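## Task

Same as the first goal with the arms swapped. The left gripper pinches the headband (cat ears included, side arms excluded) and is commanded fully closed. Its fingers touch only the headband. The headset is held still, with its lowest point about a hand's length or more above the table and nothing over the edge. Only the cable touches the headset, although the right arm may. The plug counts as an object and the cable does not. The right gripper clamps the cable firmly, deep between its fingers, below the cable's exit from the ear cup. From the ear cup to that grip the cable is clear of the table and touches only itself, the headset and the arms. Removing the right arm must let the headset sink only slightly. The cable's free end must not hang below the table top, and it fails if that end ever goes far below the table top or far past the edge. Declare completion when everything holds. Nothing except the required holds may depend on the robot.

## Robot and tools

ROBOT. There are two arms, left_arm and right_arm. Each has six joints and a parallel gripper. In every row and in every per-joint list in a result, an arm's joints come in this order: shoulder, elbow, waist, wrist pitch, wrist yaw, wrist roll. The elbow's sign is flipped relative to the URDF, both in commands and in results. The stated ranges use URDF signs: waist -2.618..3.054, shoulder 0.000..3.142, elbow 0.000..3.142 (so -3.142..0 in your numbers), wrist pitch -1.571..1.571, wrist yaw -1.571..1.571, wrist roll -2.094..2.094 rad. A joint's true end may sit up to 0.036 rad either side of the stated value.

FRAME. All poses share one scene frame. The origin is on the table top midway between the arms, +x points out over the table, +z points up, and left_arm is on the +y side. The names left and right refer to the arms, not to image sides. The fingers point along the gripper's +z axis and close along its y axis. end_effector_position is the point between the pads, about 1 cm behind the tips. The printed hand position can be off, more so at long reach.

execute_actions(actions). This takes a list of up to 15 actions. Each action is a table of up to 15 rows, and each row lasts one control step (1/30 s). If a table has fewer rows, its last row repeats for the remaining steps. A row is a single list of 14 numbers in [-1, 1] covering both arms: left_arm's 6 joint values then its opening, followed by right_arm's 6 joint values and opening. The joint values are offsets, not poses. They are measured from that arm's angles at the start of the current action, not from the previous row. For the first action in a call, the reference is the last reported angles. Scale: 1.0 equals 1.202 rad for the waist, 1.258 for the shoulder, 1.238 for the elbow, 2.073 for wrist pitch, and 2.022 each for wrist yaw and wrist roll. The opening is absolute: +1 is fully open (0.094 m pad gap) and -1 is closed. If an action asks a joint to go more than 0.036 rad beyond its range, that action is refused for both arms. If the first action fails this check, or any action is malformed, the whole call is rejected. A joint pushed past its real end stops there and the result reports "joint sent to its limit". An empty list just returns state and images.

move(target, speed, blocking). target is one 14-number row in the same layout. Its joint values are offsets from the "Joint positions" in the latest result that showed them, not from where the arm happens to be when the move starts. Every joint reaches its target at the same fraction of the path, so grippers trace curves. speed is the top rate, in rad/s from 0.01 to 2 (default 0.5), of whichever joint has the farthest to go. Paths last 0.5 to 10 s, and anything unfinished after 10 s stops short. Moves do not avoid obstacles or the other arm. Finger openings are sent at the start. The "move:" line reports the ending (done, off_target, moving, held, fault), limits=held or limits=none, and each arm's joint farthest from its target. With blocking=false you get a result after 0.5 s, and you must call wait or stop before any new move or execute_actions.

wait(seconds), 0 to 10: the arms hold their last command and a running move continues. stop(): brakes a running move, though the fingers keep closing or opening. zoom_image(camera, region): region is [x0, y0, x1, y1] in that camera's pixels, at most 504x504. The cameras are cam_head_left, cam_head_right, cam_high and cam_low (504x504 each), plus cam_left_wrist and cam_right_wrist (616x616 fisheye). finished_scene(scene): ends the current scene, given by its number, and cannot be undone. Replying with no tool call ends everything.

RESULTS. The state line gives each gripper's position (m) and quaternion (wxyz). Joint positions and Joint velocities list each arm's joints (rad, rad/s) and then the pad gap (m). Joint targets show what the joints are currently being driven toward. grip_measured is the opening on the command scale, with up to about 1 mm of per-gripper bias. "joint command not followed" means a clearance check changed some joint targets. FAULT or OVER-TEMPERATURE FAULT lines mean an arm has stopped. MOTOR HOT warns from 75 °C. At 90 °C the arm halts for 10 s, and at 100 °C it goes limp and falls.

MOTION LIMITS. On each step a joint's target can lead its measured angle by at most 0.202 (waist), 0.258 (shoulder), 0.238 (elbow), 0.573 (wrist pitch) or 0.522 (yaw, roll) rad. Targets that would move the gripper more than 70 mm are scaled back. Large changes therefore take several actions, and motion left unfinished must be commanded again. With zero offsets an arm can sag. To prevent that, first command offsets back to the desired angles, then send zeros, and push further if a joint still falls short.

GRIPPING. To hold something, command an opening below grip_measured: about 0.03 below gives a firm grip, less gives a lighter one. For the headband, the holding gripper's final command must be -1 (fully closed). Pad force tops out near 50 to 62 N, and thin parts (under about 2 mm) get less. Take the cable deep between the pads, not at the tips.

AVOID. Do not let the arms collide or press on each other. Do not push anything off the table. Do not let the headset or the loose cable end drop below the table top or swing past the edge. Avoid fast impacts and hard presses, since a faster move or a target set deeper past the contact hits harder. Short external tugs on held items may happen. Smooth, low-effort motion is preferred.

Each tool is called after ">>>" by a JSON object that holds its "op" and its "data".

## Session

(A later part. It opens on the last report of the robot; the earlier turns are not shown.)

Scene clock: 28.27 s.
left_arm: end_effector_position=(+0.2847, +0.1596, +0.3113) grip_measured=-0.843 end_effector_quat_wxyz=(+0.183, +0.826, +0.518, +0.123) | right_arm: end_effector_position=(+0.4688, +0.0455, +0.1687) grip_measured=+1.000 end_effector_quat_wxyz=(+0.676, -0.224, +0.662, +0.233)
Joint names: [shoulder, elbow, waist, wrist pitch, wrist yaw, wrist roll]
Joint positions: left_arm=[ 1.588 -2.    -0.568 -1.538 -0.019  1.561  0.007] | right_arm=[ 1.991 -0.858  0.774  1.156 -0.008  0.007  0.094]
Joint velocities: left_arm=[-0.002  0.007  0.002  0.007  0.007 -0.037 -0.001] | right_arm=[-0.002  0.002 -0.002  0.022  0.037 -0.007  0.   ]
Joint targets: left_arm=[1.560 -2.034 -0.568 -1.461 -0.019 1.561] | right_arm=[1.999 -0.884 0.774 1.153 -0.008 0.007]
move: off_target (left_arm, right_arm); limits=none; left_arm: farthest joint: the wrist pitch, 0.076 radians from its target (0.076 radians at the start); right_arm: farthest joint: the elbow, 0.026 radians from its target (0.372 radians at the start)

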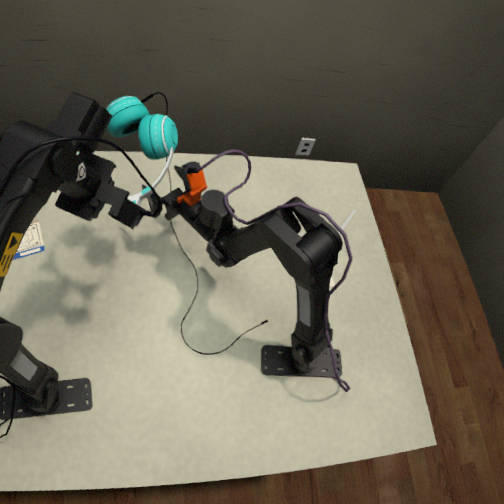

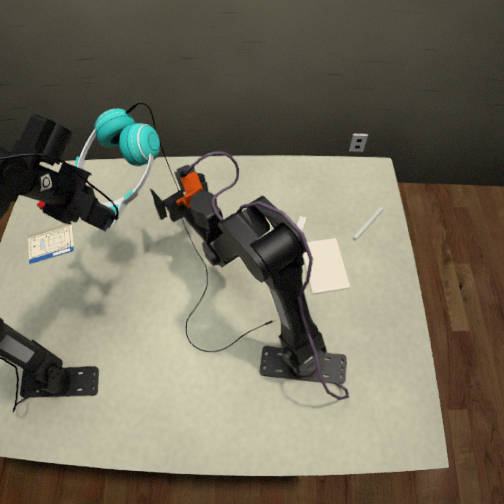

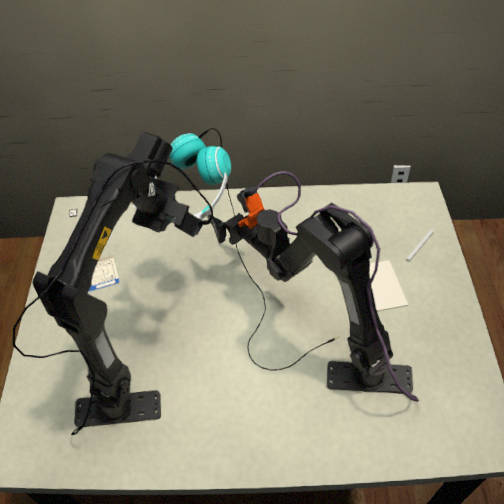

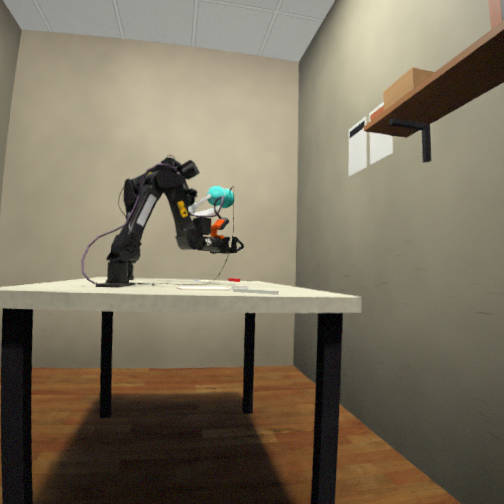

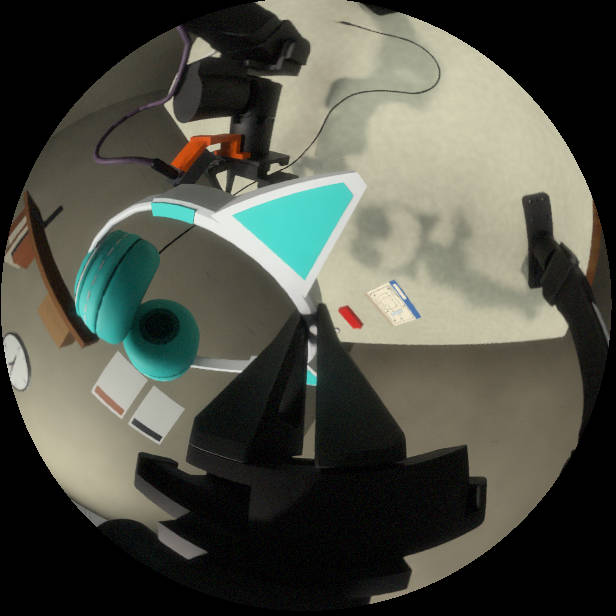

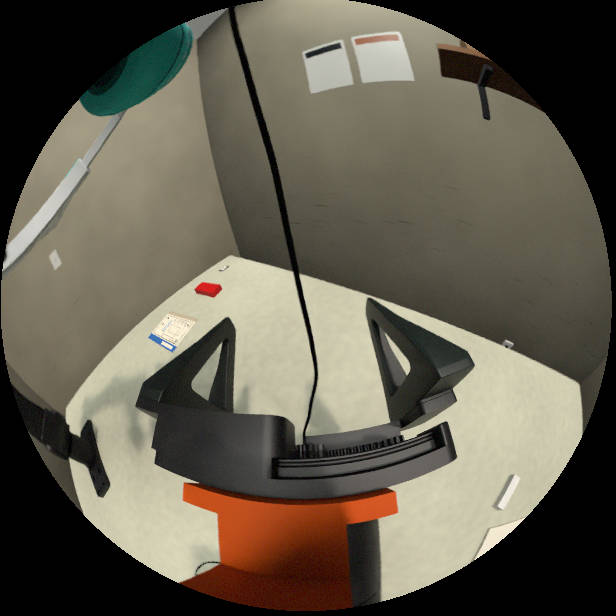

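>>> {"op": "move", "data": {"target": [-0.022,-0.028,0,0.037,0,0,-1,0,-0.02,0,0,0,0,-1]}}

Scene clock: 32.20 s.
left_arm: end_effector_position=(+0.2843, +0.1598, +0.3111) grip_measured=-0.843 end_effector_quat_wxyz=(+0.183, +0.827, +0.518, +0.122) | right_arm: end_effector_position=(+0.4688, +0.0455, +0.1686) grip_measured=-0.980 end_effector_quat_wxyz=(+0.676, -0.224, +0.662, +0.233)
Joint names: [shoulder, elbow, waist, wrist pitch, wrist yaw, wrist roll]
Joint positions: left_arm=[ 1.588 -2.    -0.568 -1.54  -0.019  1.561  0.007] | right_arm=[ 1.991 -0.858  0.774  1.156 -0.008  0.007  0.001]
Joint velocities: left_arm=[ 0.002 -0.002 -0.007  0.007  0.037  0.081 -0.   ] | right_arm=[ 0.012 -0.012 -0.007 -0.051  0.022  0.037  0.001]
Joint targets: left_arm=[1.560 -2.034 -0.568 -1.461 -0.019 1.561] | right_arm=[1.991 -0.883 0.774 1.156 -0.008 0.007]
move: off_target (left_arm, right_arm); limits=none; left_arm: farthest joint: the wrist pitch, 0.078 radians from its target (0.076 radians at the start); right_arm: farthest joint: the elbow, 0.025 radians from its target (0.025 radians at the start)

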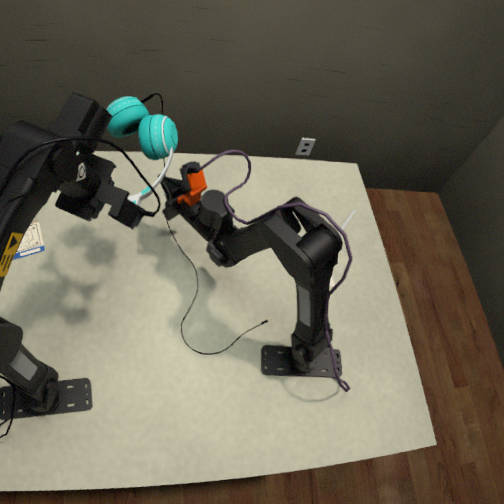

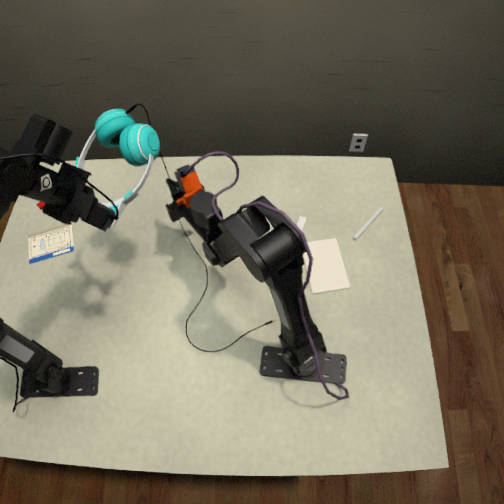

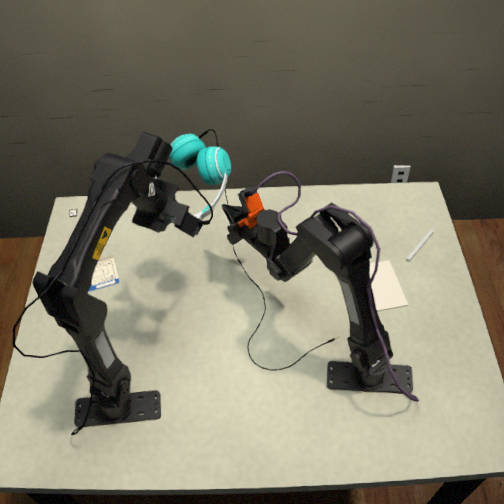

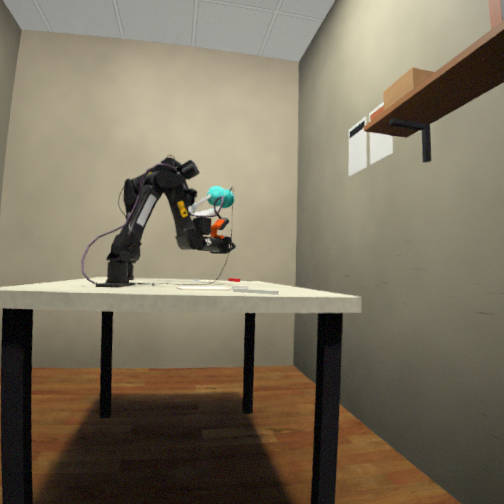

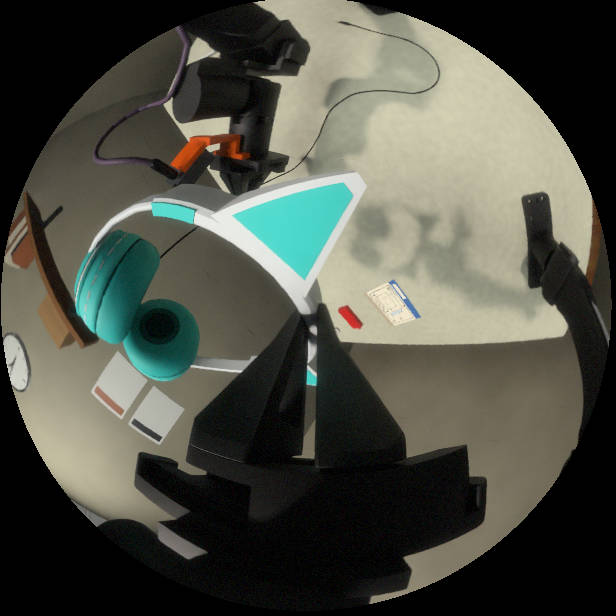

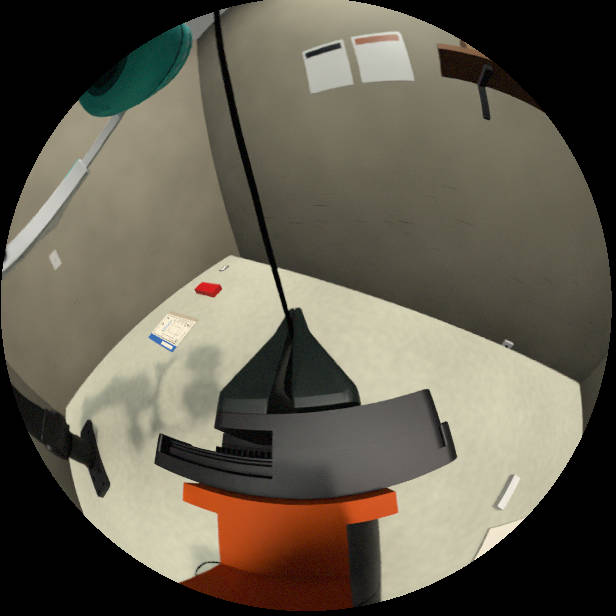

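Near tip; go 1 cm deeper.

>>> {"op": "move", "data": {"target": [-0.022,-0.028,0,0.038,0,0,-1,0.02,-0.06,0,-0.012,0,0,0.2], "speed": 0.08}}

>>> {"op": "move", "data": {"target": [-0.022,-0.028,0,0.038,0,0,-1,0,-0.02,0,0,0,0,-1]}}

>>> {"op": "finished_scene", "data": {"scene": 2}}

Scene clock: 39.57 s.
left_arm: end_effector_position=(+0.2847, +0.1596, +0.3113) grip_measured=-0.843 end_effector_quat_wxyz=(+0.183, +0.826, +0.518, +0.123) | right_arm: end_effector_position=(+0.4768, +0.0516, +0.1734) grip_measured=+0.198 end_effector_quat_wxyz=(+0.678, -0.223, +0.660, +0.234)
Joint names: [shoulder, elbow, waist, wrist pitch, wrist yaw, wrist roll]
Joint positions: left_arm=[ 1.588 -2.    -0.568 -1.537 -0.019  1.561  0.007] | right_arm=[ 2.009 -0.906  0.774  1.134 -0.008  0.007  0.056]
Joint velocities: left_arm=[-0.017  0.002 -0.012 -0.051 -0.007 -0.051 -0.   ] | right_arm=[ 0.007  0.012 -0.017  0.022 -0.007  0.007 -0.001]
Joint targets: left_arm=[1.560 -2.034 -0.568 -1.461 -0.019 1.561] | right_arm=[2.017 -0.933 0.774 1.131 -0.008 0.007]
move: off_target (left_arm, right_arm); limits=none; left_arm: farthest joint: the wrist pitch, 0.076 radians from its target (0.078 radians at the start); right_arm: farthest joint: the elbow, 0.026 radians from its target (0.074 radians at the start)

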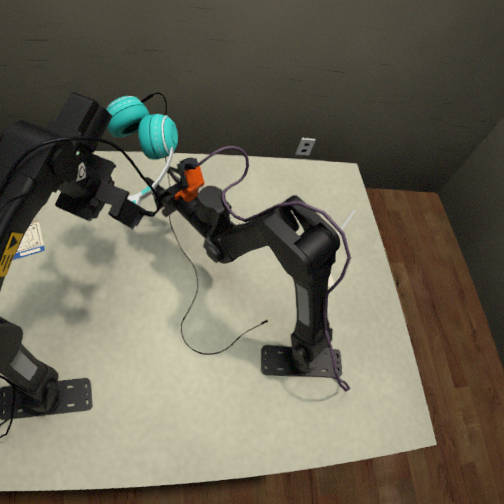

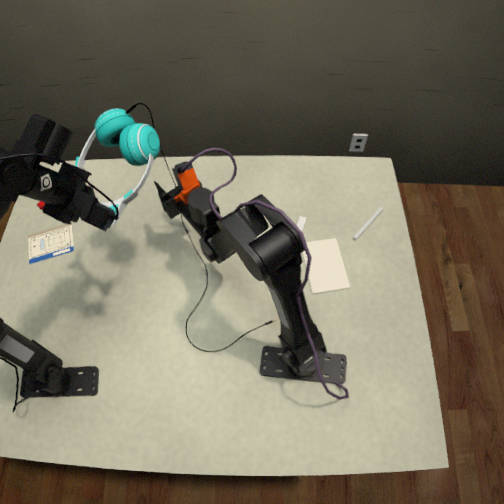

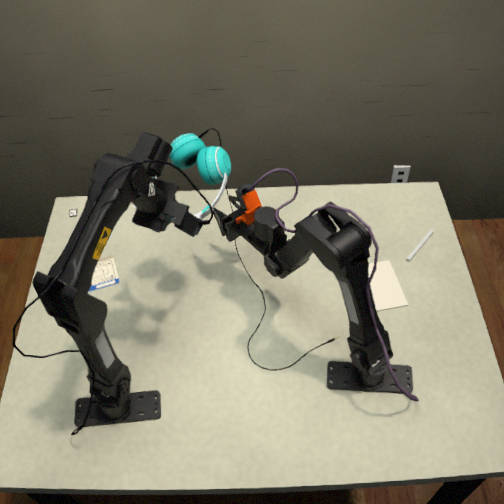

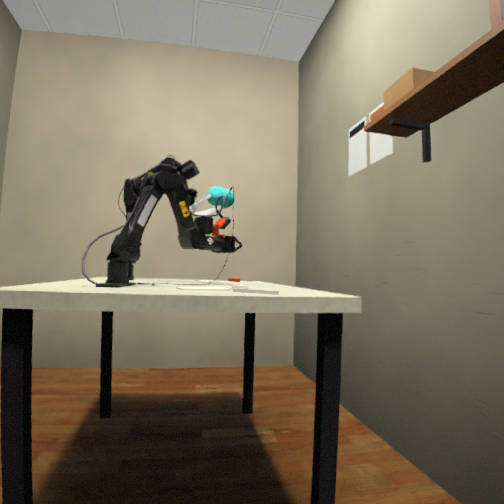

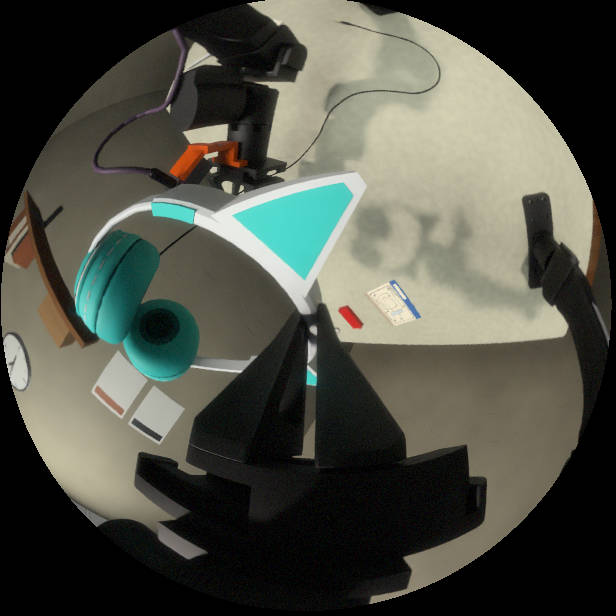

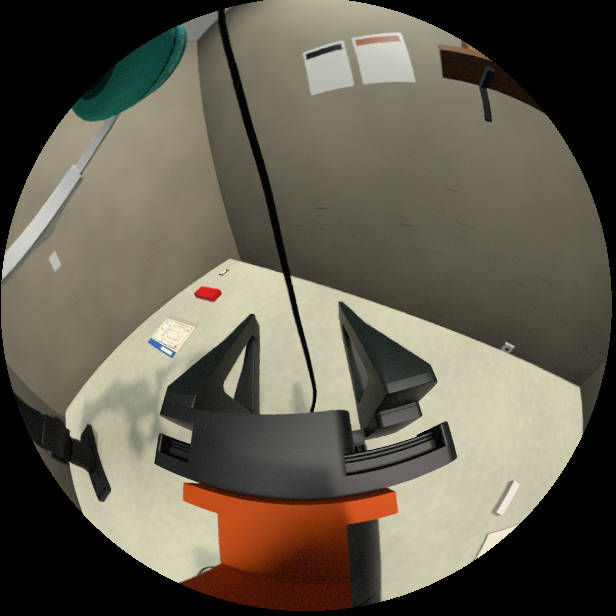

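Scene clock: 40.40 s.
left_arm: end_effector_position=(+0.2843, +0.1598, +0.3111) grip_measured=-0.843 end_effector_quat_wxyz=(+0.183, +0.827, +0.518, +0.123) | right_arm: end_effector_position=(+0.4768, +0.0516, +0.1734) grip_measured=-0.984 end_effector_quat_wxyz=(+0.678, -0.223, +0.660, +0.234)
Joint names: [shoulder, elbow, waist, wrist pitch, wrist yaw, wrist roll]
Joint positions: left_arm=[ 1.588 -2.    -0.568 -1.539 -0.019  1.561  0.007] | right_arm=[ 2.009 -0.906  0.774  1.134 -0.008  0.007  0.001]
Joint velocities: left_arm=[ 0.002 -0.002 -0.007 -0.066  0.022  0.051  0.   ] | right_arm=[ 0.017 -0.007 -0.012  0.066 -0.037 -0.11  -0.   ]
Joint targets: left_arm=[1.560 -2.034 -0.568 -1.459 -0.019 1.561] | right_arm=[2.009 -0.931 0.774 1.134 -0.008 0.007]
move: off_target (left_arm, right_arm); limits=none; left_arm: farthest joint: the wrist pitch, 0.081 radians from its target (0.079 radians at the start); right_arm: farthest joint: the elbow, 0.025 radians from its target (0.025 radians at the start)

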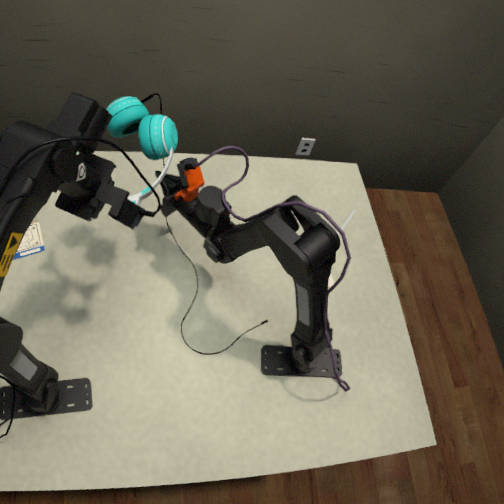

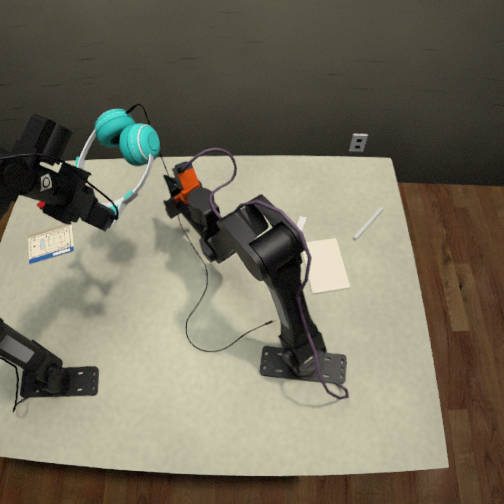

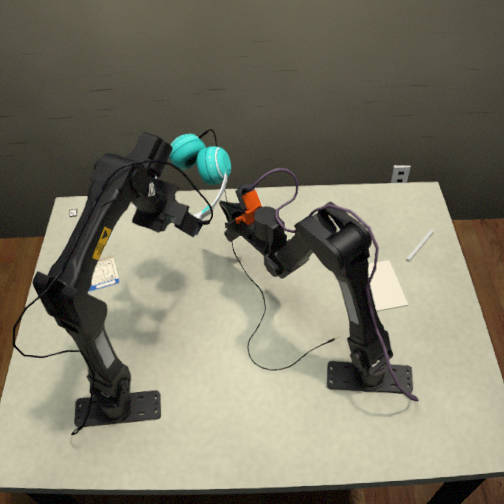

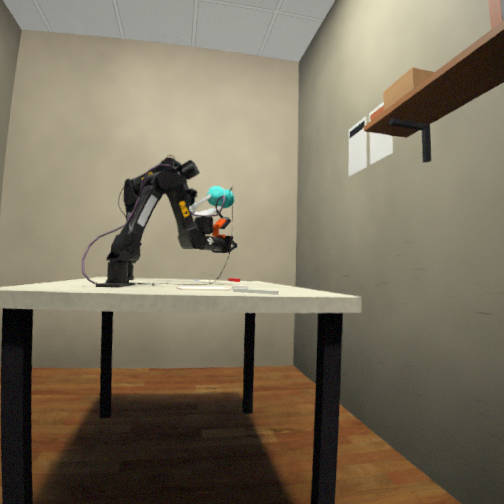

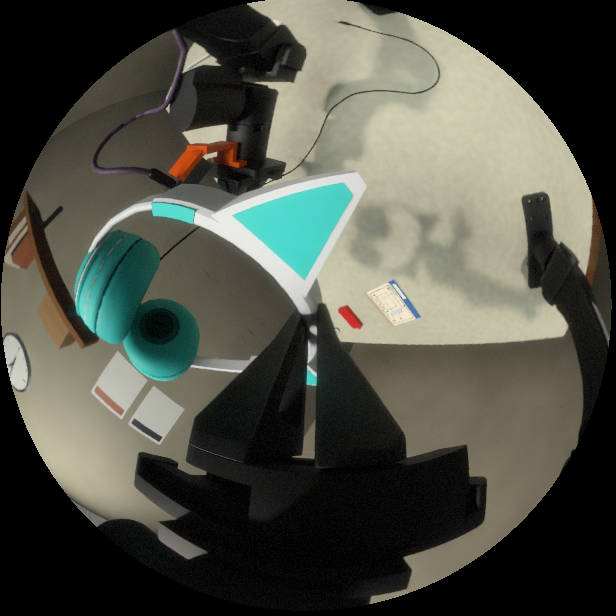

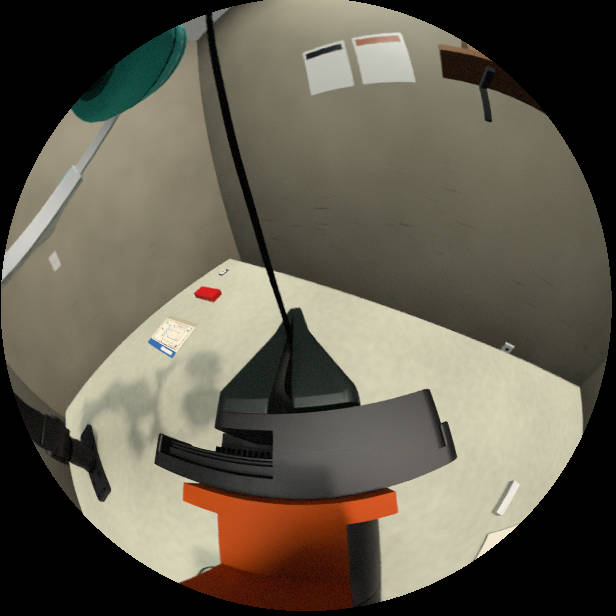

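The scene is finished: the task was done.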